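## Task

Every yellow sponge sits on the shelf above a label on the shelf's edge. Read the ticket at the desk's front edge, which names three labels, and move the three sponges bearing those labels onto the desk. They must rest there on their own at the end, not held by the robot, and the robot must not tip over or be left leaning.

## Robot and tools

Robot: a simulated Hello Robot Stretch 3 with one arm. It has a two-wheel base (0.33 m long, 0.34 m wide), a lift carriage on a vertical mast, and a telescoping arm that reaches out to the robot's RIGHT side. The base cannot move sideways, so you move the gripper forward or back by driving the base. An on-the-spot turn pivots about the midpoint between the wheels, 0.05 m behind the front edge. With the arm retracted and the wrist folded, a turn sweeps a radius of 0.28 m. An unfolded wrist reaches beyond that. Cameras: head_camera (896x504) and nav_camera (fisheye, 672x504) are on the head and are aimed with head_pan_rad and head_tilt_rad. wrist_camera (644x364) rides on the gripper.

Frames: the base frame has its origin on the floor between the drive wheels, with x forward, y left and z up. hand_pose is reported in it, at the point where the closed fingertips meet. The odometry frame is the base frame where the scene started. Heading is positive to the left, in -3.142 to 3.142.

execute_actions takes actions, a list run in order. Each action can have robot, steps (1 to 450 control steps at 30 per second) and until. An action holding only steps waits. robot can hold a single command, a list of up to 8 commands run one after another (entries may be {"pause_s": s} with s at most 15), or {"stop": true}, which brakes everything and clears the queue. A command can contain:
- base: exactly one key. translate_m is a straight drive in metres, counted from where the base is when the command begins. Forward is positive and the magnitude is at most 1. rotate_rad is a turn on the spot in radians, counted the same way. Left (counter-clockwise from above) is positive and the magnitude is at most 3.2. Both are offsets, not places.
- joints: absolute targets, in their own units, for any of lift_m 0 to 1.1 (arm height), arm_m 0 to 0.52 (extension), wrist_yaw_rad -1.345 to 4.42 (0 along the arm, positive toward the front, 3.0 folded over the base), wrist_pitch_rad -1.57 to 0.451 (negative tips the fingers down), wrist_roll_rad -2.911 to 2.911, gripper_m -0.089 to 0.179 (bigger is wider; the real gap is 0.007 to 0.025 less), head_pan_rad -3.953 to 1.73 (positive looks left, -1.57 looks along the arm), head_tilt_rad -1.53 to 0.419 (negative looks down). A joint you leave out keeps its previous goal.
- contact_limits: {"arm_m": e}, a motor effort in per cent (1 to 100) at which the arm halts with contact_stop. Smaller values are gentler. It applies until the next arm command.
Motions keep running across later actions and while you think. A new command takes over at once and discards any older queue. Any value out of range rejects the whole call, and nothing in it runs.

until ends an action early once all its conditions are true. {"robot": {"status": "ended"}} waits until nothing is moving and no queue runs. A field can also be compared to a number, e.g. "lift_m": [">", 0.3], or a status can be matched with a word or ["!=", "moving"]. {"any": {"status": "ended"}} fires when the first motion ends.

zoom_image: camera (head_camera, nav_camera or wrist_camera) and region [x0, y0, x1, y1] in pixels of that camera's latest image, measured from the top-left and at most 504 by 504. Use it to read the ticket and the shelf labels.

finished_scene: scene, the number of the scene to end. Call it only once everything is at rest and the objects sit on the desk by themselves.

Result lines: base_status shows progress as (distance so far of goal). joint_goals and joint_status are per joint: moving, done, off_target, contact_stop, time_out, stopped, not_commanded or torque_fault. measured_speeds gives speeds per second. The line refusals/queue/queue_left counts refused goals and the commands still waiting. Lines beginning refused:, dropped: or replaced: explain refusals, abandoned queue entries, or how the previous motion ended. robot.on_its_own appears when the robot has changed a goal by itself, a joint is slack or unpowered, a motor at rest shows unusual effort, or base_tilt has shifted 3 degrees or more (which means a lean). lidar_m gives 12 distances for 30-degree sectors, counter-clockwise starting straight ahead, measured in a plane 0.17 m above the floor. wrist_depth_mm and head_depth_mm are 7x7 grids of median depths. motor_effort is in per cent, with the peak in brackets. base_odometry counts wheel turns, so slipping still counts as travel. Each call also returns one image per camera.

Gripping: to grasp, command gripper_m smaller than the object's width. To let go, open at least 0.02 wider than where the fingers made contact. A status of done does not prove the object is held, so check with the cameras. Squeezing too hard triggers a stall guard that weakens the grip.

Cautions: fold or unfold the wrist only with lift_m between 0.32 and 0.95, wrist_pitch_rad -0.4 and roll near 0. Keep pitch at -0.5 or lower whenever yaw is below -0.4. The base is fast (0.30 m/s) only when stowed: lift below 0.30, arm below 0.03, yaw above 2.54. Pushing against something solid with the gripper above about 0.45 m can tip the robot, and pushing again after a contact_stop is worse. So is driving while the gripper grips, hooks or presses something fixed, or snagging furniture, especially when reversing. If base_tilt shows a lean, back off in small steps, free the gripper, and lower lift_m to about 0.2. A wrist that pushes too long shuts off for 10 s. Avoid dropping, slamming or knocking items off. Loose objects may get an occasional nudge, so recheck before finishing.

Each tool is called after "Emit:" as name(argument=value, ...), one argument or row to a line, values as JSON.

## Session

Emit:
execute_actions(
  actions=[],
)

Scene clock: 0.00 s.
robot.base_odometry: x=+0.000 y=+0.000 heading=+0.000 (m, m, rad; robot's odometry frame)
robot.turned_by_wheels: +0.000 (rad since the last result)
robot.turned_by_imu: +0.000 (rad since the last result)
robot.base_tilt: forward=-0.6 right=-0.3 (deg)
robot.lidar_m: 1.61 2.03 2.53 2.72 2.34 2.16 2.18 1.50 1.45 1.95 1.71 1.57
robot.head_depth_mm: 1415 1441 1467 1485 1502 1538 1553 / 1486 1509 1535 1569 1582 1619 1642 / 1559 1584 1620 1648 1675 1711 1724 / 1654 1684 1703 1737 1771 1804 1815 / 1751 1772 1810 1834 1853 1926 1883 / 1844 1878 1902 1960 2009 2040 1980 / 1926 2003 2064 2084 2130 2199 1999
robot.base_status: not_commanded
robot.joint_positions: lift_m=+0.503 arm_m=-0.001 wrist_yaw_rad=+2.939 wrist_pitch_rad=-0.456 wrist_roll_rad=-0.013 gripper_m=+0.037 head_pan_rad=-0.019 head_tilt_rad=+0.011
robot.joint_goals: lift_m=+0.503 arm_m=-0.001 wrist_yaw_rad=+2.939 wrist_pitch_rad=-0.456 wrist_roll_rad=-0.013 gripper_m=+0.037 head_pan_rad=-0.019 head_tilt_rad=+0.011
robot.joint_status: lift_m=not_commanded arm_m=not_commanded wrist_yaw_rad=not_commanded wrist_pitch_rad=not_commanded wrist_roll_rad=not_commanded gripper_m=not_commanded head_pan_rad=not_commanded head_tilt_rad=not_commanded
robot.measured_speeds: translate_m=+0.000 rotate_rad=+0.000 lift_m=+0.000 arm_m=+0.000 wrist_yaw_rad=+0.000 wrist_pitch_rad=+0.000 wrist_roll_rad=+0.000 head_pan_rad=+0.000 head_tilt_rad=+0.000
robot: refusals=0 queue=idle queue_left=0
robot.motor_effort: left_wheel=+1 right_wheel=-1 lift_m=+26 arm_m=-1 wrist_yaw_rad=+0 wrist_pitch_rad=+8 wrist_roll_rad=+0 gripper_m=-1 head_pan_rad=+0 head_tilt_rad=+3 (%)
robot.hand_pose: x=+0.0229 y=+0.0708 z=+0.5072 quat_wxyz=(+0.228, +0.697, +0.091, +0.674) (m; robot's base frame)
robot.wrist_depth_mm: - - - - - - - / - - - - - - - / - - - - - - - / - - - - - - - / 913 - 931 917 910 898 886 / 784 788 - 782 746 761 747 / 665 674 666 652 649 637 643
pictures: head_camera (sideways: a quarter turn clockwise sets it upright), nav_camera (sideways: a quarter turn counterclockwise sets it upright), wrist_camera
Images, in order (width x height): head_camera 896x504, nav_camera 672x504, wrist_camera 644x364.

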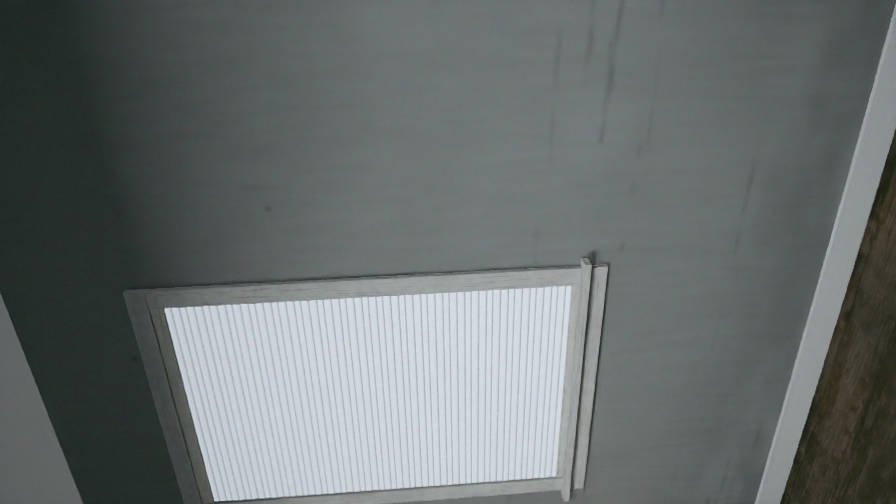

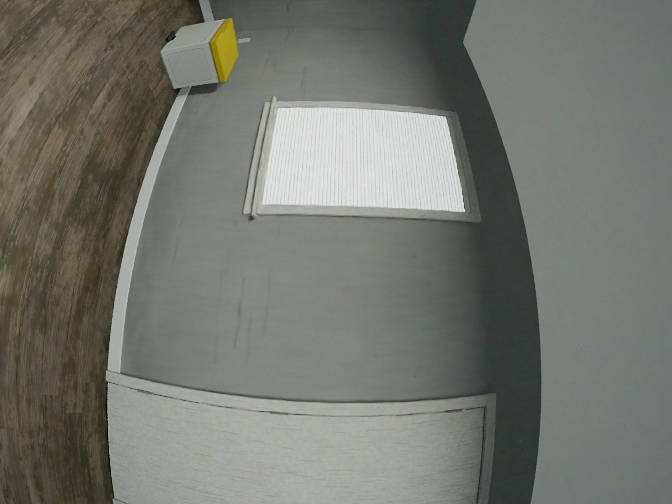

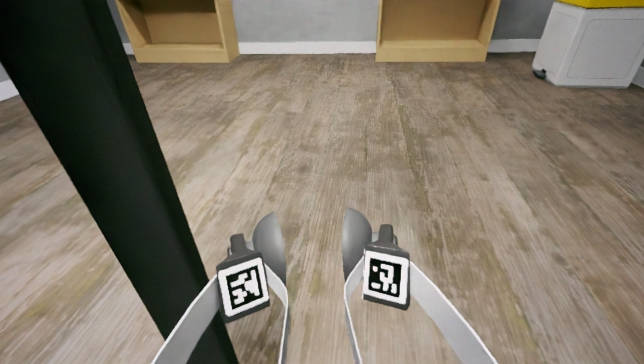

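Emit:
execute_actions(
  actions=[
    {"robot":{"joints":{"head_pan_rad":1.45,"head_tilt_rad":-0.3}},"steps":450,"until":{"robot":{"status":"ended"}}},
  ],
)

Emit:
execute_actions(
  actions=[
    {"robot":{"joints":{"head_pan_rad":-1.5,"head_tilt_rad":-0.4}},"steps":450,"until":{"robot":{"status":"ended"}}},
  ],
)

Scene clock: 5.73 s.
robot.base_odometry: x=+0.000 y=+0.000 heading=+0.000 (m, m, rad; robot's odometry frame)
robot.turned_by_wheels: +0.000 (rad since the last result)
robot.turned_by_imu: +0.000 (rad since the last result)
robot.base_tilt: forward=-0.7 right=-0.2 (deg)
robot.lidar_m: 1.61 2.02 2.52 2.72 2.33 2.15 2.18 1.49 1.45 1.95 1.71 1.57
robot.head_depth_mm: 2289 2446 2629 2792 2262 1714 1360 / 2369 2530 2737 2893 2297 1727 1373 / 2461 2609 2809 3020 2347 1733 1382 / 2512 2731 2909 3054 2344 1745 1397 / 2613 2800 3020 3115 2407 1779 1403 / 2733 2901 3076 3198 2435 1793 1422 / 2802 3007 3158 3281 2475 1827 1434
robot.base_status: not_commanded
robot.joint_positions: lift_m=+0.503 arm_m=-0.001 wrist_yaw_rad=+2.939 wrist_pitch_rad=-0.456 wrist_roll_rad=-0.013 gripper_m=+0.037 head_pan_rad=+1.443 head_tilt_rad=-0.296
robot.joint_goals: lift_m=+0.503 arm_m=-0.001 wrist_yaw_rad=+2.939 wrist_pitch_rad=-0.456 wrist_roll_rad=-0.013 gripper_m=+0.037 head_pan_rad=+1.450 head_tilt_rad=-0.300
robot.joint_status: lift_m=not_commanded arm_m=not_commanded wrist_yaw_rad=not_commanded wrist_pitch_rad=not_commanded wrist_roll_rad=not_commanded gripper_m=not_commanded head_pan_rad=done head_tilt_rad=done
robot.measured_speeds: translate_m=+0.000 rotate_rad=+0.000 lift_m=+0.000 arm_m=+0.000 wrist_yaw_rad=+0.000 wrist_pitch_rad=+0.000 wrist_roll_rad=+0.000 head_pan_rad=+0.000 head_tilt_rad=+0.000
robot: refusals=0 queue=done queue_left=0
robot.motor_effort: left_wheel=+1(1) right_wheel=-1(1) lift_m=+26(25) arm_m=+0(1) wrist_yaw_rad=+0(0) wrist_pitch_rad=+9(8) wrist_roll_rad=+0(0) gripper_m=+0(1) head_pan_rad=+5(49) head_tilt_rad=-2(30) (%)
robot.hand_pose: x=+0.0229 y=+0.0708 z=+0.5072 quat_wxyz=(+0.228, +0.697, +0.091, +0.674) (m; robot's base frame)
robot.wrist_depth_mm: - - - - - - - / - - - - - - - / - - - - - - - / - - - - - - - / 933 - 965 941 927 887 865 / 786 789 - 769 766 750 749 / 674 659 662 638 642 641 641
pictures: head_camera (sideways: a quarter turn clockwise sets it upright), nav_camera (sideways: a quarter turn counterclockwise sets it upright), wrist_camera
Images, in order (width x height): head_camera 896x504, nav_camera 672x504, wrist_camera 644x364.

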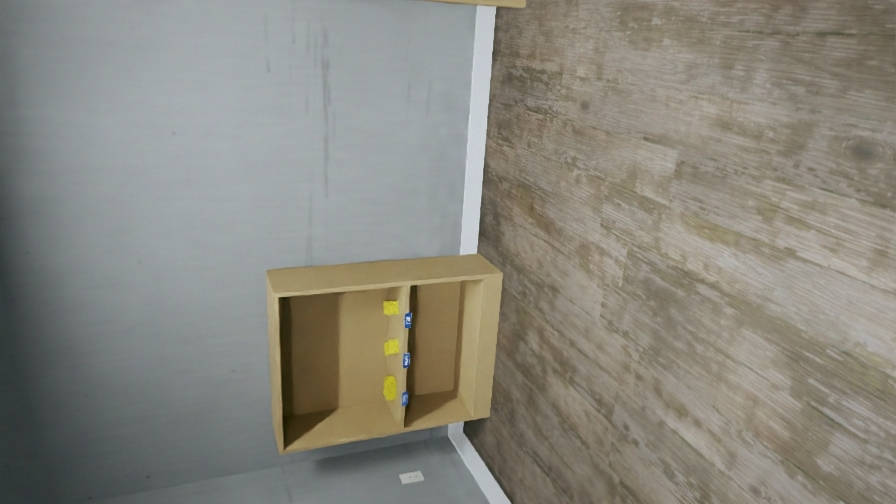

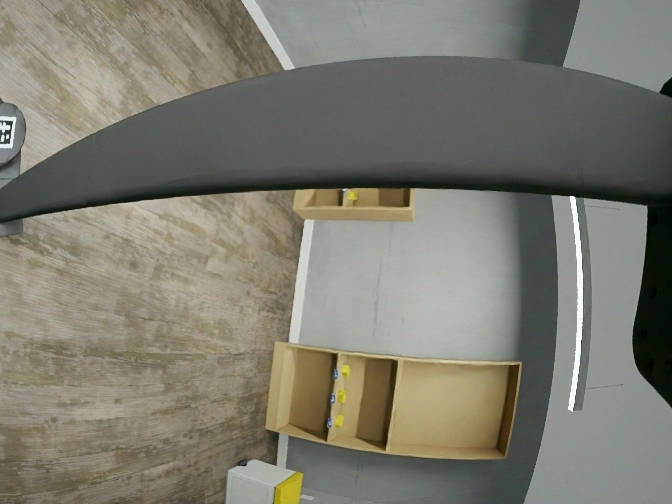

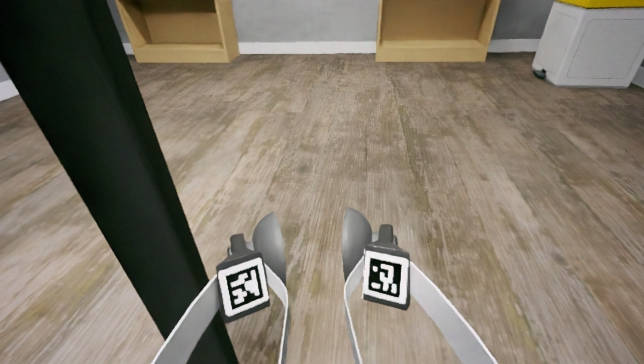

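Scene clock: 7.77 s.
robot.base_odometry: x=+0.000 y=+0.000 heading=+0.000 (m, m, rad; robot's odometry frame)
robot.turned_by_wheels: +0.000 (rad since the last result)
robot.turned_by_imu: +0.000 (rad since the last result)
robot.base_tilt: forward=-0.6 right=-0.3 (deg)
robot.lidar_m: 1.61 2.02 2.52 2.72 2.34 2.15 2.18 1.49 1.45 1.95 1.71 1.57
robot.head_depth_mm: 1585 1719 1865 2030 1962 1543 1278 / 1678 1801 1983 2189 2003 1561 1278 / 1762 1920 2120 2315 2019 1580 1295 / 1863 2045 2252 2484 2058 1603 1308 / 1979 2182 2395 2592 2074 1609 1308 / 1997 2091 2208 2310 2135 1636 1327 / 1786 1869 1951 2009 2042 1645 1330
robot.base_status: not_commanded
robot.joint_positions: lift_m=+0.503 arm_m=-0.001 wrist_yaw_rad=+2.939 wrist_pitch_rad=-0.456 wrist_roll_rad=-0.013 gripper_m=+0.037 head_pan_rad=-1.493 head_tilt_rad=-0.395
robot.joint_goals: lift_m=+0.503 arm_m=-0.001 wrist_yaw_rad=+2.939 wrist_pitch_rad=-0.456 wrist_roll_rad=-0.013 gripper_m=+0.037 head_pan_rad=-1.500 head_tilt_rad=-0.400
robot.joint_status: lift_m=not_commanded arm_m=not_commanded wrist_yaw_rad=not_commanded wrist_pitch_rad=not_commanded wrist_roll_rad=not_commanded gripper_m=not_commanded head_pan_rad=done head_tilt_rad=done
robot.measured_speeds: translate_m=+0.000 rotate_rad=+0.000 lift_m=+0.000 arm_m=+0.000 wrist_yaw_rad=+0.000 wrist_pitch_rad=+0.000 wrist_roll_rad=+0.000 head_pan_rad=+0.000 head_tilt_rad=+0.000
robot: refusals=0 queue=done queue_left=0
robot.motor_effort: left_wheel=+1(0) right_wheel=-1(1) lift_m=+26(26) arm_m=-1(1) wrist_yaw_rad=+0(0) wrist_pitch_rad=+9(8) wrist_roll_rad=+0(0) gripper_m=-2(0) head_pan_rad=-4(52) head_tilt_rad=-3(19) (%)
robot.hand_pose: x=+0.0229 y=+0.0708 z=+0.5072 quat_wxyz=(+0.228, +0.697, +0.091, +0.674) (m; robot's base frame)
robot.wrist_depth_mm: - - - - - - - / - - - - - - - / - - - - - - - / - - - - - - - / 982 - 972 930 915 880 895 / 804 771 - 750 764 743 740 / 674 677 653 660 654 632 636
pictures: head_camera (sideways: a quarter turn clockwise sets it upright), nav_camera (sideways: a quarter turn counterclockwise sets it upright), wrist_camera
Images, in order (width x height): head_camera 896x504, nav_camera 672x504, wrist_camera 644x364.

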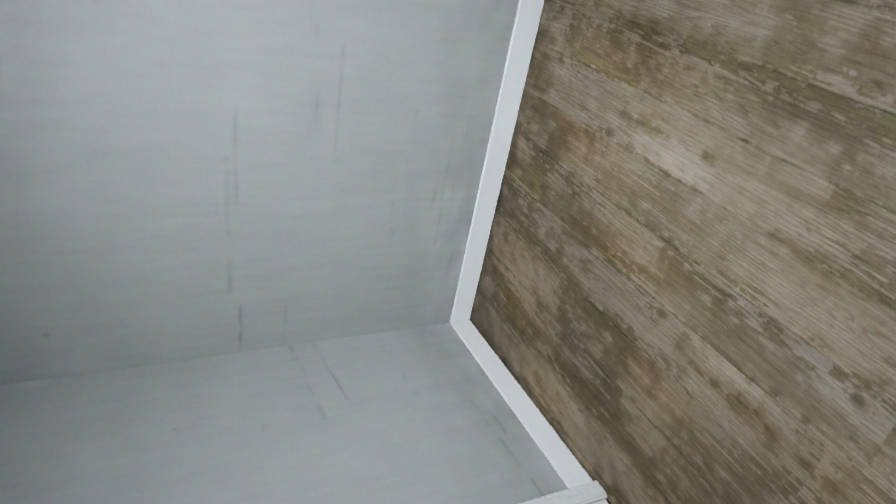

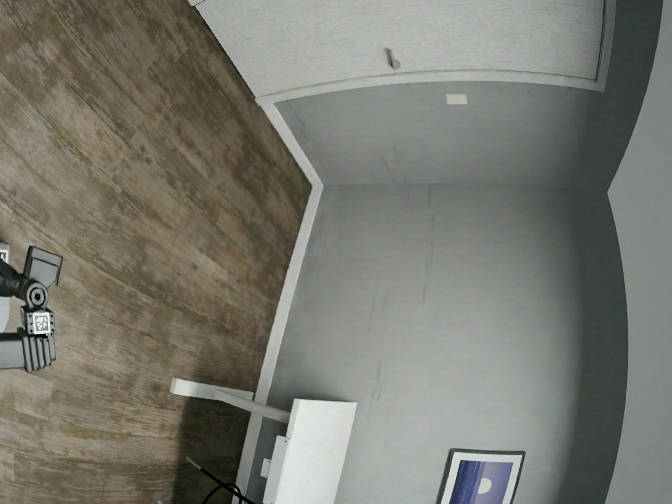

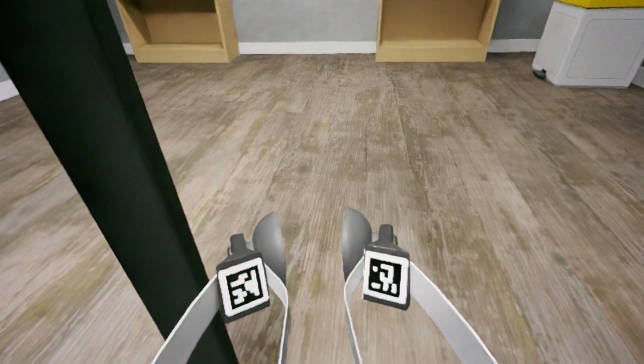

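Emit:
execute_actions(
  actions=[
    {"robot":{"joints":{"head_pan_rad":-2.2,"head_tilt_rad":-0.4}},"steps":450,"until":{"robot":{"status":"ended"}}},
  ],
)

Scene clock: 14.53 s.
robot.base_odometry: x=+0.000 y=+0.000 heading=+0.000 (m, m, rad; robot's odometry frame)
robot.turned_by_wheels: +0.000 (rad since the last result)
robot.turned_by_imu: +0.000 (rad since the last result)
robot.base_tilt: forward=-0.6 right=-0.3 (deg)
robot.lidar_m: 1.62 2.03 2.53 2.72 2.33 2.16 2.18 1.50 1.45 1.95 1.71 1.57
robot.head_depth_mm: 1723 1875 1969 1536 1905 1552 1267 / 1683 1844 1953 1413 1937 1566 1277 / 1658 1804 1907 1348 2033 1581 1291 / 1626 1790 1880 1451 1966 1605 1305 / 1617 1758 1854 1997 2079 1612 1321 / 1584 1709 1867 2043 2117 1629 1324 / 1562 1686 1830 1999 2108 1658 1334
robot.base_status: not_commanded
robot.joint_positions: lift_m=+0.503 arm_m=-0.001 wrist_yaw_rad=+2.939 wrist_pitch_rad=-0.456 wrist_roll_rad=-0.013 gripper_m=+0.037 head_pan_rad=-2.193 head_tilt_rad=-0.395
robot.joint_goals: lift_m=+0.503 arm_m=-0.001 wrist_yaw_rad=+2.939 wrist_pitch_rad=-0.456 wrist_roll_rad=-0.013 gripper_m=+0.037 head_pan_rad=-2.200 head_tilt_rad=-0.400
robot.joint_status: lift_m=not_commanded arm_m=not_commanded wrist_yaw_rad=not_commanded wrist_pitch_rad=not_commanded wrist_roll_rad=not_commanded gripper_m=not_commanded head_pan_rad=done head_tilt_rad=done
robot.measured_speeds: translate_m=+0.000 rotate_rad=+0.000 lift_m=+0.000 arm_m=+0.000 wrist_yaw_rad=+0.000 wrist_pitch_rad=+0.000 wrist_roll_rad=+0.000 head_pan_rad=+0.000 head_tilt_rad=+0.000
robot: refusals=0 queue=done queue_left=0
robot.motor_effort: left_wheel=+0(0) right_wheel=-1(1) lift_m=+26(25) arm_m=-1(1) wrist_yaw_rad=+1(0) wrist_pitch_rad=+9(8) wrist_roll_rad=+0(0) gripper_m=-1(1) head_pan_rad=-4(51) head_tilt_rad=-2(4) (%)
robot.hand_pose: x=+0.0229 y=+0.0708 z=+0.5072 quat_wxyz=(+0.228, +0.697, +0.091, +0.674) (m; robot's base frame)
robot.wrist_depth_mm: - - - - - - - / - - - - - - - / - - - - - - - / - - - - - - - / 956 - 988 916 881 890 893 / 796 772 - 763 773 746 723 / 684 684 653 657 656 644 644
pictures: head_camera (sideways: a quarter turn clockwise sets it upright), nav_camera (sideways: a quarter turn counterclockwise sets it upright), wrist_camera
Images, in order (width x height): head_camera 896x504, nav_camera 672x504, wrist_camera 644x364.

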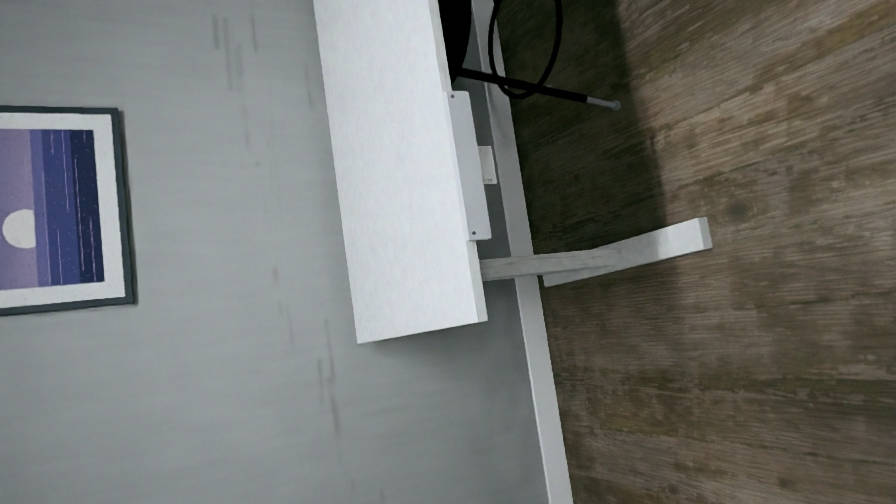

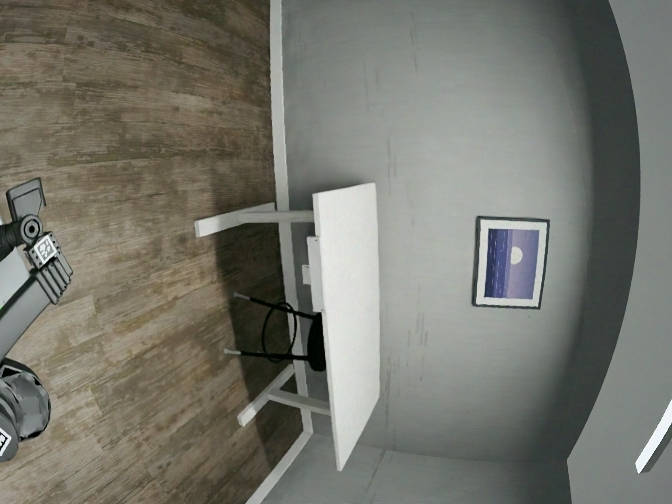

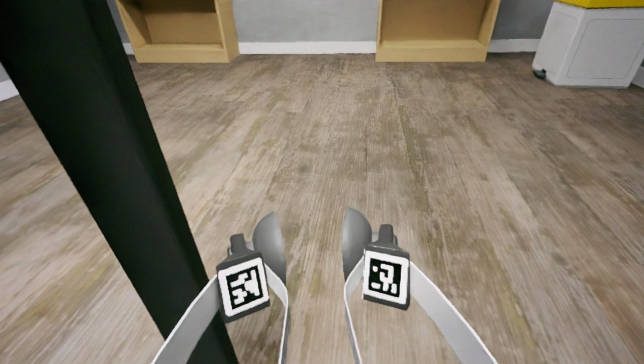

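Emit:
execute_actions(
  actions=[
    {"robot":[{"base":{"rotate_rad":0.294},"joints":{"wrist_pitch_rad":-0.4,"head_pan_rad":-1.57,"head_tilt_rad":-0.6}},{"base":{"translate_m":-0.504},"joints":{"wrist_yaw_rad":0.0}},{"base":{"rotate_rad":-0.714},"joints":{"wrist_pitch_rad":0.2,"lift_m":0.4}}],"steps":450,"until":{"robot":{"status":"ended"}}},
  ],
)

Scene clock: 51.13 s.
robot.base_odometry: x=-0.482 y=-0.146 heading=-0.420 (m, m, rad; robot's odometry frame)
robot.turned_by_wheels: -0.420 (rad since the last result)
robot.turned_by_imu: -0.429 (rad since the last result)
robot.base_tilt: forward=-0.7 right=-0.4 (deg)
robot.lidar_m: 1.96 2.05 2.70 2.89 2.56 1.84 1.77 1.82 1.02 1.07 1.66 2.05
robot.head_depth_mm: 1347 1478 1192 1168 1565 1333 1143 / 1342 1500 1213 1387 1580 1356 1153 / 1342 1511 1230 995 1643 1369 1181 / 1343 1508 1262 983 1665 1384 1174 / 1346 1506 1282 1026 1634 1391 1181 / 1344 1512 1381 1082 1715 1398 1192 / 1344 1517 1731 1968 1720 1414 1202
robot.base_status: done (rotate_rad -0.7139 of -0.7140)
robot.joint_positions: lift_m=+0.400 arm_m=-0.001 wrist_yaw_rad=+0.001 wrist_pitch_rad=+0.175 wrist_roll_rad=-0.013 gripper_m=+0.037 head_pan_rad=-1.577 head_tilt_rad=-0.592
robot.joint_goals: lift_m=+0.400 arm_m=-0.001 wrist_yaw_rad=+0.000 wrist_pitch_rad=+0.200 wrist_roll_rad=-0.013 gripper_m=+0.037 head_pan_rad=-1.570 head_tilt_rad=-0.600
robot.joint_status: lift_m=done arm_m=not_commanded wrist_yaw_rad=done wrist_pitch_rad=done wrist_roll_rad=not_commanded gripper_m=not_commanded head_pan_rad=done head_tilt_rad=done
robot.measured_speeds: translate_m=+0.000 rotate_rad=+0.000 lift_m=+0.000 arm_m=+0.000 wrist_yaw_rad=+0.000 wrist_pitch_rad=+0.000 wrist_roll_rad=+0.000 head_pan_rad=+0.000 head_tilt_rad=+0.000
robot: refusals=0 queue=done queue_left=0
robot.motor_effort: left_wheel=+2(6) right_wheel=-4(10) lift_m=+15(27) arm_m=+0(0) wrist_yaw_rad=-1(3) wrist_pitch_rad=+15(16) wrist_roll_rad=+0(0) gripper_m=+0(0) head_pan_rad=+5(46) head_tilt_rad=-4(24) (%)
robot.hand_pose: x=-0.0211 y=-0.4007 z=+0.5599 quat_wxyz=(+0.709, -0.061, -0.700, +0.061) (m; robot's base frame)
robot.wrist_depth_mm: - - - - - - - / - - - - - - - / - 597 540 665 735 879 803 / - - 905 - - - - / - - - - - - - / - - - - - - - / - - - - - - -
pictures: head_camera (sideways: a quarter turn clockwise sets it upright), nav_camera (sideways: a quarter turn counterclockwise sets it upright), wrist_camera
Images, in order (width x height): head_camera 896x504, nav_camera 672x504, wrist_camera 644x364.

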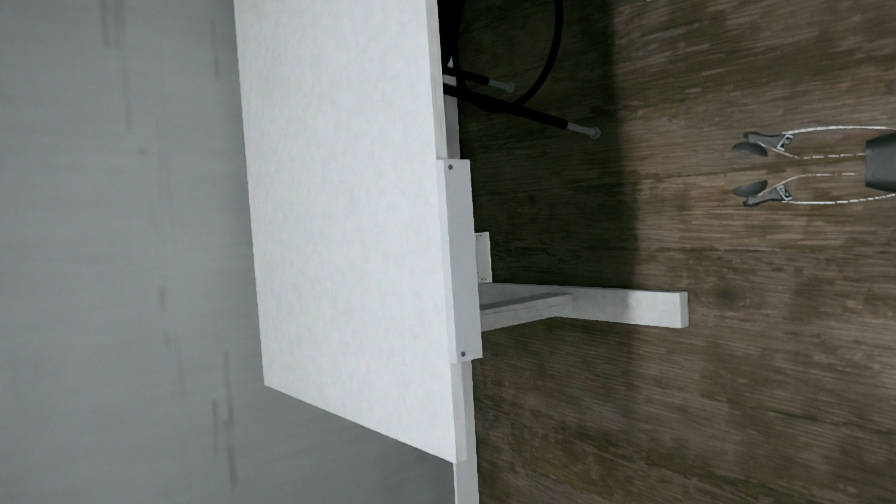

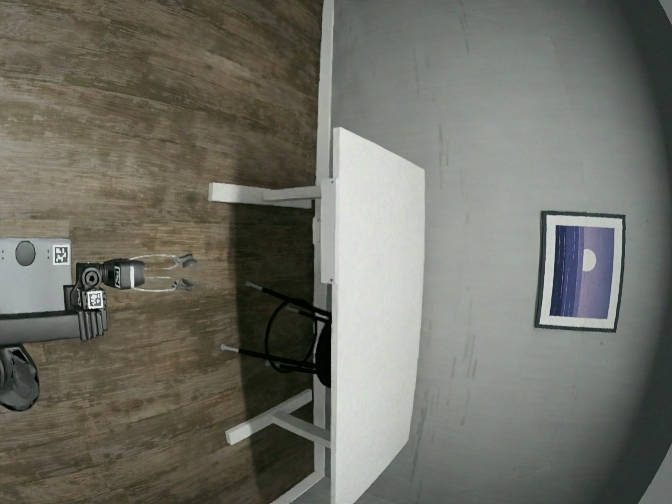

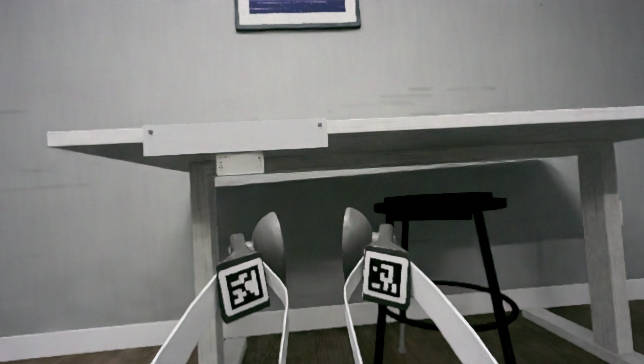

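Emit:
execute_actions(
  actions=[
    {"robot":{"base":{"translate_m":0.12},"joints":{"wrist_yaw_rad":0.1,"wrist_pitch_rad":0.45,"lift_m":0.3,"arm_m":0.3},"contact_limits":{"arm_m":12}},"steps":450,"until":{"robot":{"status":"ended"}}},
  ],
)

Scene clock: 70.53 s.
robot.base_odometry: x=-0.373 y=-0.195 heading=-0.420 (m, m, rad; robot's odometry frame)
robot.turned_by_wheels: +0.000 (rad since the last result)
robot.turned_by_imu: +0.001 (rad since the last result)
robot.base_tilt: forward=-0.7 right=-0.4 (deg)
robot.lidar_m: 1.84 1.92 2.58 2.88 2.75 1.98 1.89 1.94 1.08 1.13 1.65 1.93
robot.head_depth_mm: 1334 1479 1188 1365 1575 1331 1147 / 1341 1496 1210 977 1625 1376 1136 / 1328 1506 1232 976 1634 1404 1159 / 1337 1509 1257 1002 1599 1385 1175 / 1340 1501 1289 1065 1674 1384 1180 / 1341 1504 1706 1953 1715 1410 1193 / 1343 1511 1718 1968 1725 1413 1209
robot.base_status: done (translate_m +0.1200 of +0.1200)
robot.joint_positions: lift_m=+0.300 arm_m=+0.300 wrist_yaw_rad=+0.099 wrist_pitch_rad=+0.415 wrist_roll_rad=-0.013 gripper_m=+0.037 head_pan_rad=-1.577 head_tilt_rad=-0.592
robot.joint_goals: lift_m=+0.300 arm_m=+0.300 wrist_yaw_rad=+0.100 wrist_pitch_rad=+0.450 wrist_roll_rad=-0.013 gripper_m=+0.037 head_pan_rad=-1.570 head_tilt_rad=-0.600
robot.joint_status: lift_m=done arm_m=done wrist_yaw_rad=done wrist_pitch_rad=done wrist_roll_rad=not_commanded gripper_m=not_commanded head_pan_rad=done head_tilt_rad=done
robot.measured_speeds: translate_m=+0.000 rotate_rad=+0.000 lift_m=+0.000 arm_m=+0.000 wrist_yaw_rad=+0.000 wrist_pitch_rad=+0.000 wrist_roll_rad=+0.000 head_pan_rad=+0.000 head_tilt_rad=+0.000
robot: refusals=0 queue=done queue_left=0
robot.motor_effort: left_wheel=+2(7) right_wheel=-4(5) lift_m=+15(13) arm_m=+4(3) wrist_yaw_rad=+1(3) wrist_pitch_rad=+14(17) wrist_roll_rad=+0(0) gripper_m=-1(0) head_pan_rad=+5(5) head_tilt_rad=-4(4) (%)
robot.contact_limits: arm_m 12 (drawing in: default 22, maximum 36; extending or still: default 29, maximum 48)
robot.hand_pose: x=+0.0029 y=-0.6877 z=+0.5203 quat_wxyz=(+0.689, -0.112, -0.694, +0.179) (m; robot's base frame)
robot.wrist_depth_mm: - - - - - - - / - 324 293 289 290 323 355 / - 394 415 424 456 474 511 / - - 635 617 627 658 740 / - - - - - - 491 / - - - - - - - / - - 607 - 988 - 996
pictures: head_camera (sideways: a quarter turn clockwise sets it upright), nav_camera (sideways: a quarter turn counterclockwise sets it upright), wrist_camera
Images, in order (width x height): head_camera 896x504, nav_camera 672x504, wrist_camera 644x364.

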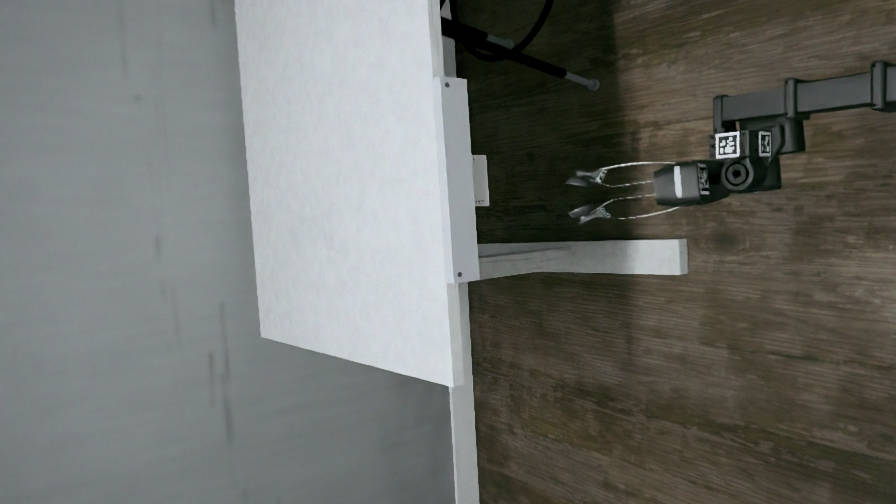

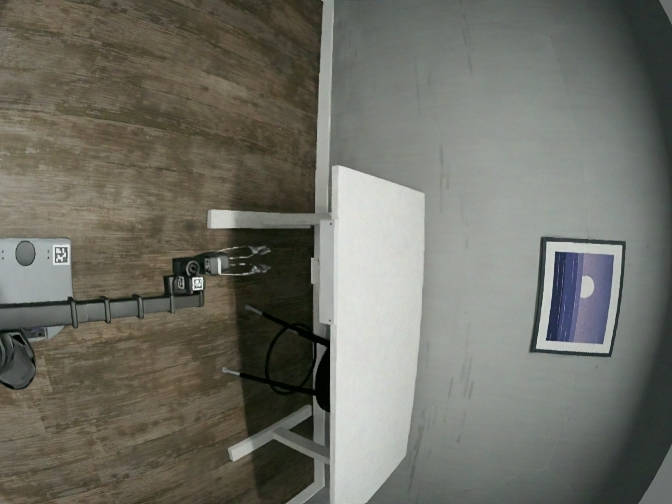

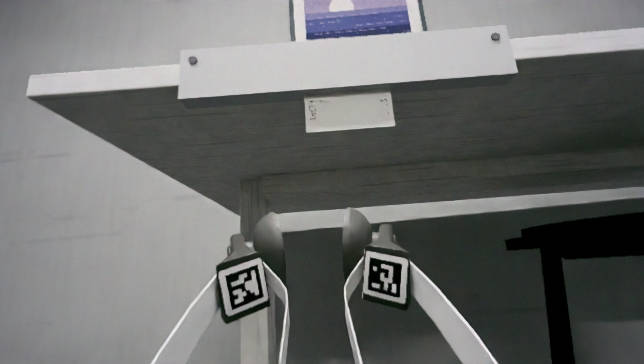

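Emit:
execute_actions(
  actions=[
    {"robot":{"joints":{"lift_m":0.35,"arm_m":0.375},"contact_limits":{"arm_m":12}},"steps":450,"until":{"robot":{"status":"ended"}}},
  ],
)

Scene clock: 97.07 s.
robot.base_odometry: x=-0.373 y=-0.195 heading=-0.420 (m, m, rad; robot's odometry frame)
robot.turned_by_wheels: +0.000 (rad since the last result)
robot.turned_by_imu: +0.000 (rad since the last result)
robot.base_tilt: forward=-0.6 right=-0.2 (deg)
robot.lidar_m: 1.84 1.92 2.59 2.88 2.75 1.97 1.89 1.95 1.08 1.13 1.66 1.93
robot.head_depth_mm: 1330 1474 1191 1367 1568 1338 1150 / 1342 1498 1206 976 1631 1348 1147 / 1344 1512 1238 974 1693 1304 1167 / 1332 1510 1259 1003 1599 1381 1174 / 1336 1507 1278 1070 1686 1386 1187 / 1348 1511 1716 1946 1701 1406 1194 / 1347 1509 1729 1951 1730 1412 1207
robot.base_status: done (translate_m +0.1200 of +0.1200)
robot.joint_positions: lift_m=+0.350 arm_m=+0.375 wrist_yaw_rad=+0.099 wrist_pitch_rad=+0.415 wrist_roll_rad=-0.013 gripper_m=+0.037 head_pan_rad=-1.577 head_tilt_rad=-0.592
robot.joint_goals: lift_m=+0.350 arm_m=+0.375 wrist_yaw_rad=+0.100 wrist_pitch_rad=+0.450 wrist_roll_rad=-0.013 gripper_m=+0.037 head_pan_rad=-1.570 head_tilt_rad=-0.600
robot.joint_status: lift_m=done arm_m=done wrist_yaw_rad=done wrist_pitch_rad=done wrist_roll_rad=not_commanded gripper_m=not_commanded head_pan_rad=done head_tilt_rad=done
robot.measured_speeds: translate_m=+0.000 rotate_rad=+0.000 lift_m=+0.000 arm_m=+0.000 wrist_yaw_rad=+0.000 wrist_pitch_rad=+0.000 wrist_roll_rad=+0.000 head_pan_rad=+0.000 head_tilt_rad=+0.000
robot: refusals=0 queue=done queue_left=0
robot.motor_effort: left_wheel=+2(1) right_wheel=-4(3) lift_m=+36(38) arm_m=+2(3) wrist_yaw_rad=+1(1) wrist_pitch_rad=+14(14) wrist_roll_rad=+0(0) gripper_m=-1(0) head_pan_rad=+4(5) head_tilt_rad=-4(5) (%)
robot.contact_limits: arm_m 12 (drawing in: default 22, maximum 36; extending or still: default 29, maximum 48)
robot.hand_pose: x=+0.0029 y=-0.7627 z=+0.5695 quat_wxyz=(+0.689, -0.112, -0.694, +0.179) (m; robot's base frame)
robot.wrist_depth_mm: - - - 210 210 209 225 / 230 206 201 201 201 201 257 / 279 291 299 202 292 353 379 / - 449 476 517 523 519 533 / - - - - - - 989 / - - - 985 941 934 463 / 985 - 956 942 923 922 922
pictures: head_camera (sideways: a quarter turn clockwise sets it upright), nav_camera (sideways: a quarter turn counterclockwise sets it upright), wrist_camera
Images, in order (width x height): head_camera 896x504, nav_camera 672x504, wrist_camera 644x364.

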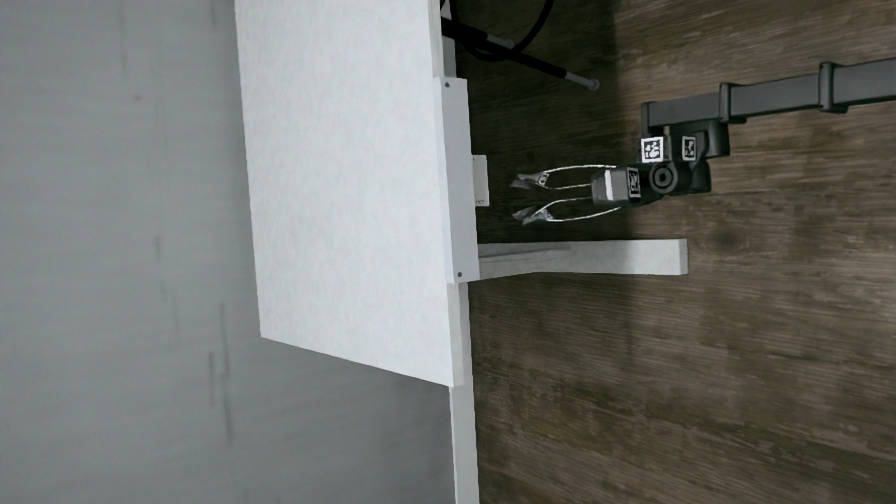

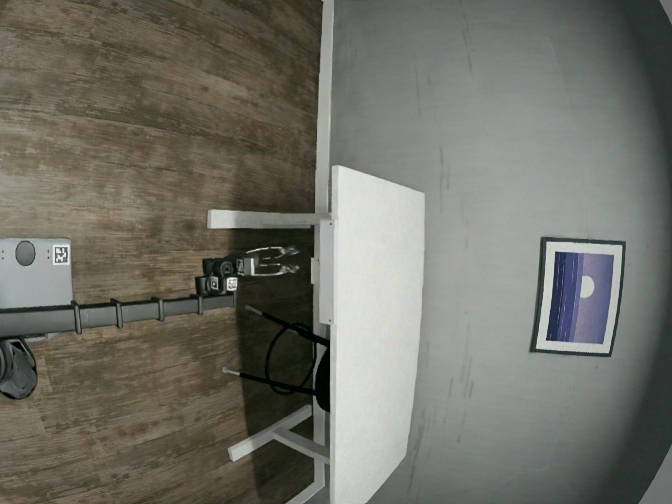

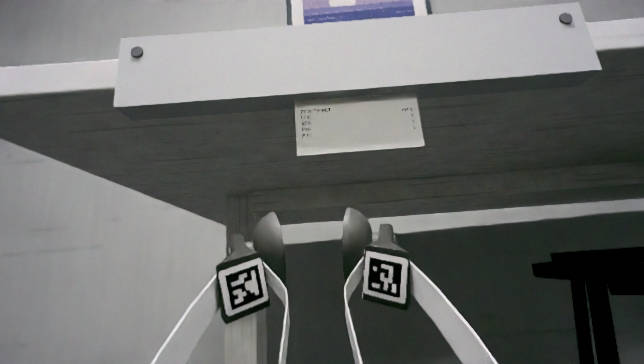

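Emit:
execute_actions(
  actions=[],
)

Scene clock: 122.83 s.
robot.base_odometry: x=-0.373 y=-0.195 heading=-0.420 (m, m, rad; robot's odometry frame)
robot.turned_by_wheels: +0.000 (rad since the last result)
robot.turned_by_imu: +0.000 (rad since the last result)
robot.base_tilt: forward=-0.6 right=-0.2 (deg)
robot.lidar_m: 1.84 1.92 2.58 2.87 2.75 1.98 1.89 1.95 1.07 1.13 1.66 1.92
robot.head_depth_mm: 1330 1484 1192 1366 1565 1336 1146 / 1337 1494 1216 978 1634 1346 1144 / 1341 1497 1232 979 1691 1305 1164 / 1339 1509 1251 1002 1595 1378 1178 / 1344 1518 1282 1061 1680 1391 1184 / 1342 1511 1723 1951 1691 1400 1198 / 1342 1511 1725 1954 1717 1415 1204
robot.base_status: done (translate_m +0.1200 of +0.1200)
robot.joint_positions: lift_m=+0.350 arm_m=+0.375 wrist_yaw_rad=+0.099 wrist_pitch_rad=+0.415 wrist_roll_rad=-0.013 gripper_m=+0.037 head_pan_rad=-1.577 head_tilt_rad=-0.592
robot.joint_goals: lift_m=+0.350 arm_m=+0.375 wrist_yaw_rad=+0.100 wrist_pitch_rad=+0.450 wrist_roll_rad=-0.013 gripper_m=+0.037 head_pan_rad=-1.570 head_tilt_rad=-0.600
robot.joint_status: lift_m=done arm_m=done wrist_yaw_rad=done wrist_pitch_rad=done wrist_roll_rad=not_commanded gripper_m=not_commanded head_pan_rad=done head_tilt_rad=done
robot.measured_speeds: translate_m=+0.000 rotate_rad=+0.000 lift_m=+0.000 arm_m=+0.000 wrist_yaw_rad=+0.000 wrist_pitch_rad=+0.000 wrist_roll_rad=+0.000 head_pan_rad=+0.000 head_tilt_rad=+0.000
robot: refusals=0 queue=done queue_left=0
robot.motor_effort: left_wheel=+2(2) right_wheel=-4(4) lift_m=+35(35) arm_m=+3(3) wrist_yaw_rad=+0(0) wrist_pitch_rad=+14(14) wrist_roll_rad=+0(0) gripper_m=+0(2) head_pan_rad=+4(5) head_tilt_rad=-4(5) (%)
robot.contact_limits: arm_m 12 (drawing in: default 22, maximum 36; extending or still: default 29, maximum 48)
robot.hand_pose: x=+0.0029 y=-0.7627 z=+0.5695 quat_wxyz=(+0.689, -0.112, -0.694, +0.179) (m; robot's base frame)
robot.wrist_depth_mm: - - - 211 209 208 226 / 229 206 202 204 203 201 259 / 279 289 303 203 294 352 373 / - 450 473 505 522 523 530 / - - - - - - - / - - - 963 944 957 458 / 988 998 946 958 955 913 930
pictures: head_camera (sideways: a quarter turn clockwise sets it upright), nav_camera (sideways: a quarter turn counterclockwise sets it upright), wrist_camera
Images, in order (width x height): head_camera 896x504, nav_camera 672x504, wrist_camera 644x364.

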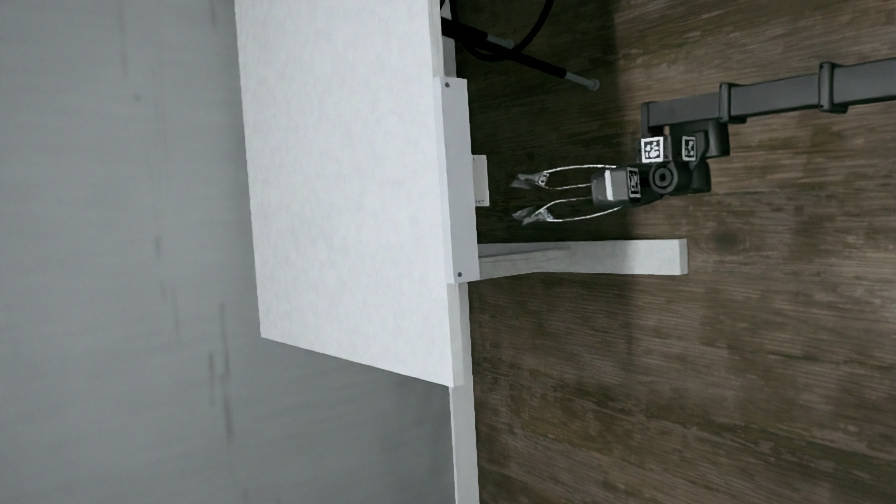

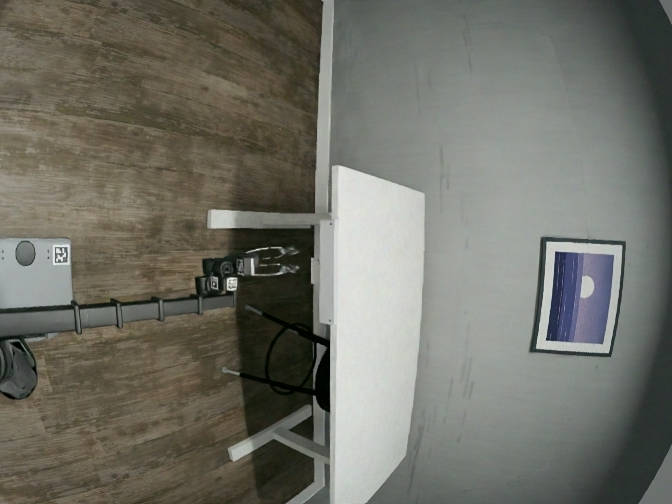

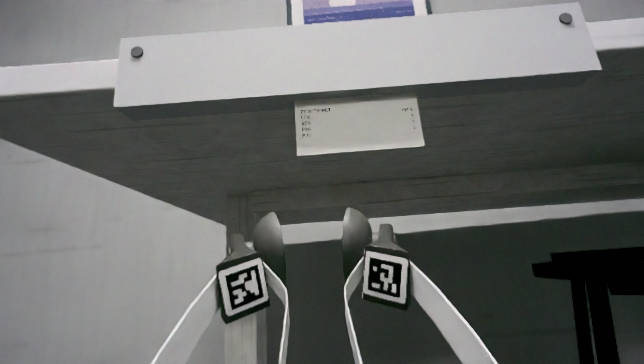

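Emit:
execute_actions(
  actions=[
    {"robot":{"joints":{"arm_m":0.455,"lift_m":0.381},"contact_limits":{"arm_m":12}},"steps":450,"until":{"robot":{"status":"ended"}}},
  ],
)

Emit:
zoom_image(
  camera="wrist_camera",
  region=[240, 60, 480, 200],
)

Scene clock: 128.60 s.
robot.base_odometry: x=-0.373 y=-0.195 heading=-0.420 (m, m, rad; robot's odometry frame)
robot.turned_by_wheels: +0.000 (rad since the last result)
robot.turned_by_imu: +0.000 (rad since the last result)
robot.base_tilt: forward=-0.6 right=-0.3 (deg)
robot.lidar_m: 1.84 1.92 2.58 2.87 2.75 1.98 1.89 1.95 1.07 1.13 1.65 1.93
robot.head_depth_mm: 1334 1477 1182 1368 1568 1339 1151 / 1340 1493 1210 978 1673 1349 1153 / 1332 1505 1232 981 1732 1364 1167 / 1344 1511 1260 1005 1603 1381 1178 / 1349 1512 1283 1067 1678 1389 1183 / 1341 1510 1707 1941 1704 1409 1193 / 1347 1514 1717 1955 1734 1421 1207
robot.base_status: done (translate_m +0.1200 of +0.1200)
robot.joint_positions: lift_m=+0.381 arm_m=+0.455 wrist_yaw_rad=+0.099 wrist_pitch_rad=+0.415 wrist_roll_rad=-0.013 gripper_m=+0.037 head_pan_rad=-1.577 head_tilt_rad=-0.592
robot.joint_goals: lift_m=+0.381 arm_m=+0.455 wrist_yaw_rad=+0.100 wrist_pitch_rad=+0.450 wrist_roll_rad=-0.013 gripper_m=+0.037 head_pan_rad=-1.570 head_tilt_rad=-0.600
robot.joint_status: lift_m=done arm_m=done wrist_yaw_rad=done wrist_pitch_rad=done wrist_roll_rad=not_commanded gripper_m=not_commanded head_pan_rad=done head_tilt_rad=done
robot.measured_speeds: translate_m=+0.000 rotate_rad=+0.000 lift_m=+0.000 arm_m=+0.000 wrist_yaw_rad=+0.000 wrist_pitch_rad=+0.000 wrist_roll_rad=+0.000 head_pan_rad=+0.000 head_tilt_rad=+0.000
robot: refusals=0 queue=done queue_left=0
robot.motor_effort: left_wheel=+1(2) right_wheel=-4(4) lift_m=+36(37) arm_m=+3(4) wrist_yaw_rad=+1(0) wrist_pitch_rad=+14(14) wrist_roll_rad=+0(0) gripper_m=+1(1) head_pan_rad=+4(5) head_tilt_rad=-5(4) (%)
robot.contact_limits: arm_m 12 (drawing in: default 22, maximum 36; extending or still: default 29, maximum 48)
robot.hand_pose: x=+0.0029 y=-0.8427 z=+0.6005 quat_wxyz=(+0.689, -0.112, -0.694, +0.179) (m; robot's base frame)
robot.wrist_depth_mm: 117 116 115 115 114 114 114 / 120 122 125 118 118 180 198 / 213 222 227 114 113 254 287 / 342 339 361 389 427 433 439 / 992 953 467 962 948 951 900 / 948 945 939 921 904 863 472 / 900 922 430 887 857 869 816
pictures: head_camera (sideways: a quarter turn clockwise sets it upright), nav_camera (sideways: a quarter turn counterclockwise sets it upright), wrist_camera
Images, in order (width x height): head_camera 896x504, nav_camera 672x504, wrist_camera 644x364.

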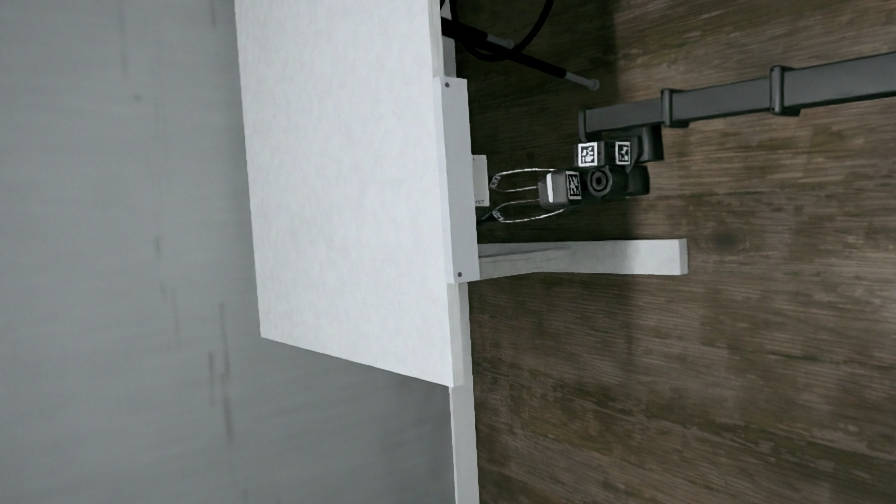

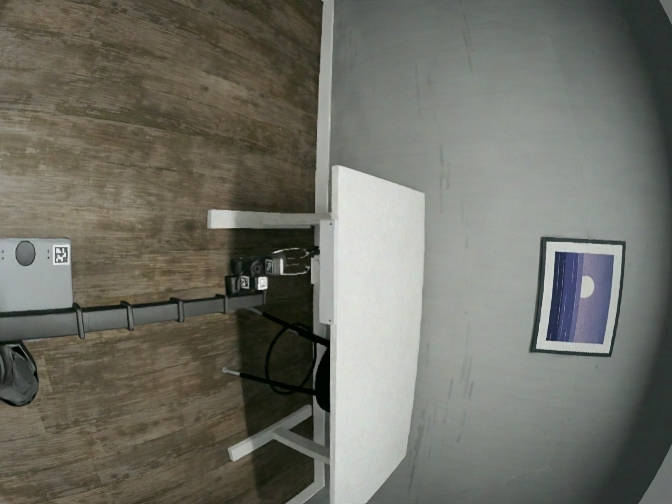

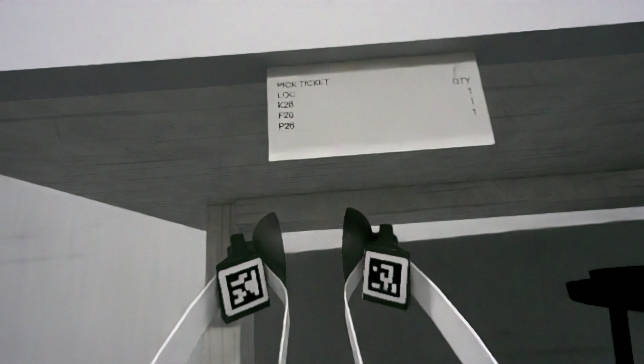

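Region (240, 60, 480, 200) of wrist_camera's 644x364 image, scaled by 2.100; it fills the top 294 rows of this view, and the rest is white.

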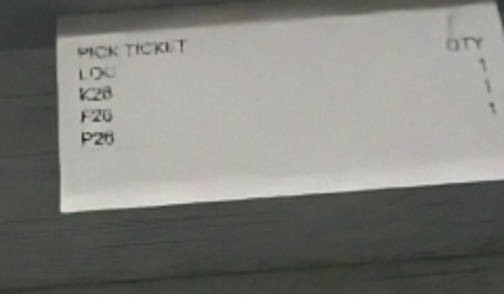

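Emit:
zoom_image(
  camera="wrist_camera",
  region=[265, 70, 345, 135],
)

Region (265, 70, 345, 135) of wrist_camera's 644x364 image, scaled by 6.300; it fills the top 410 rows of this view, and the rest is white.

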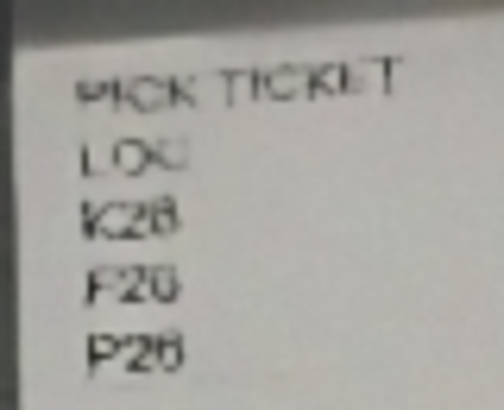

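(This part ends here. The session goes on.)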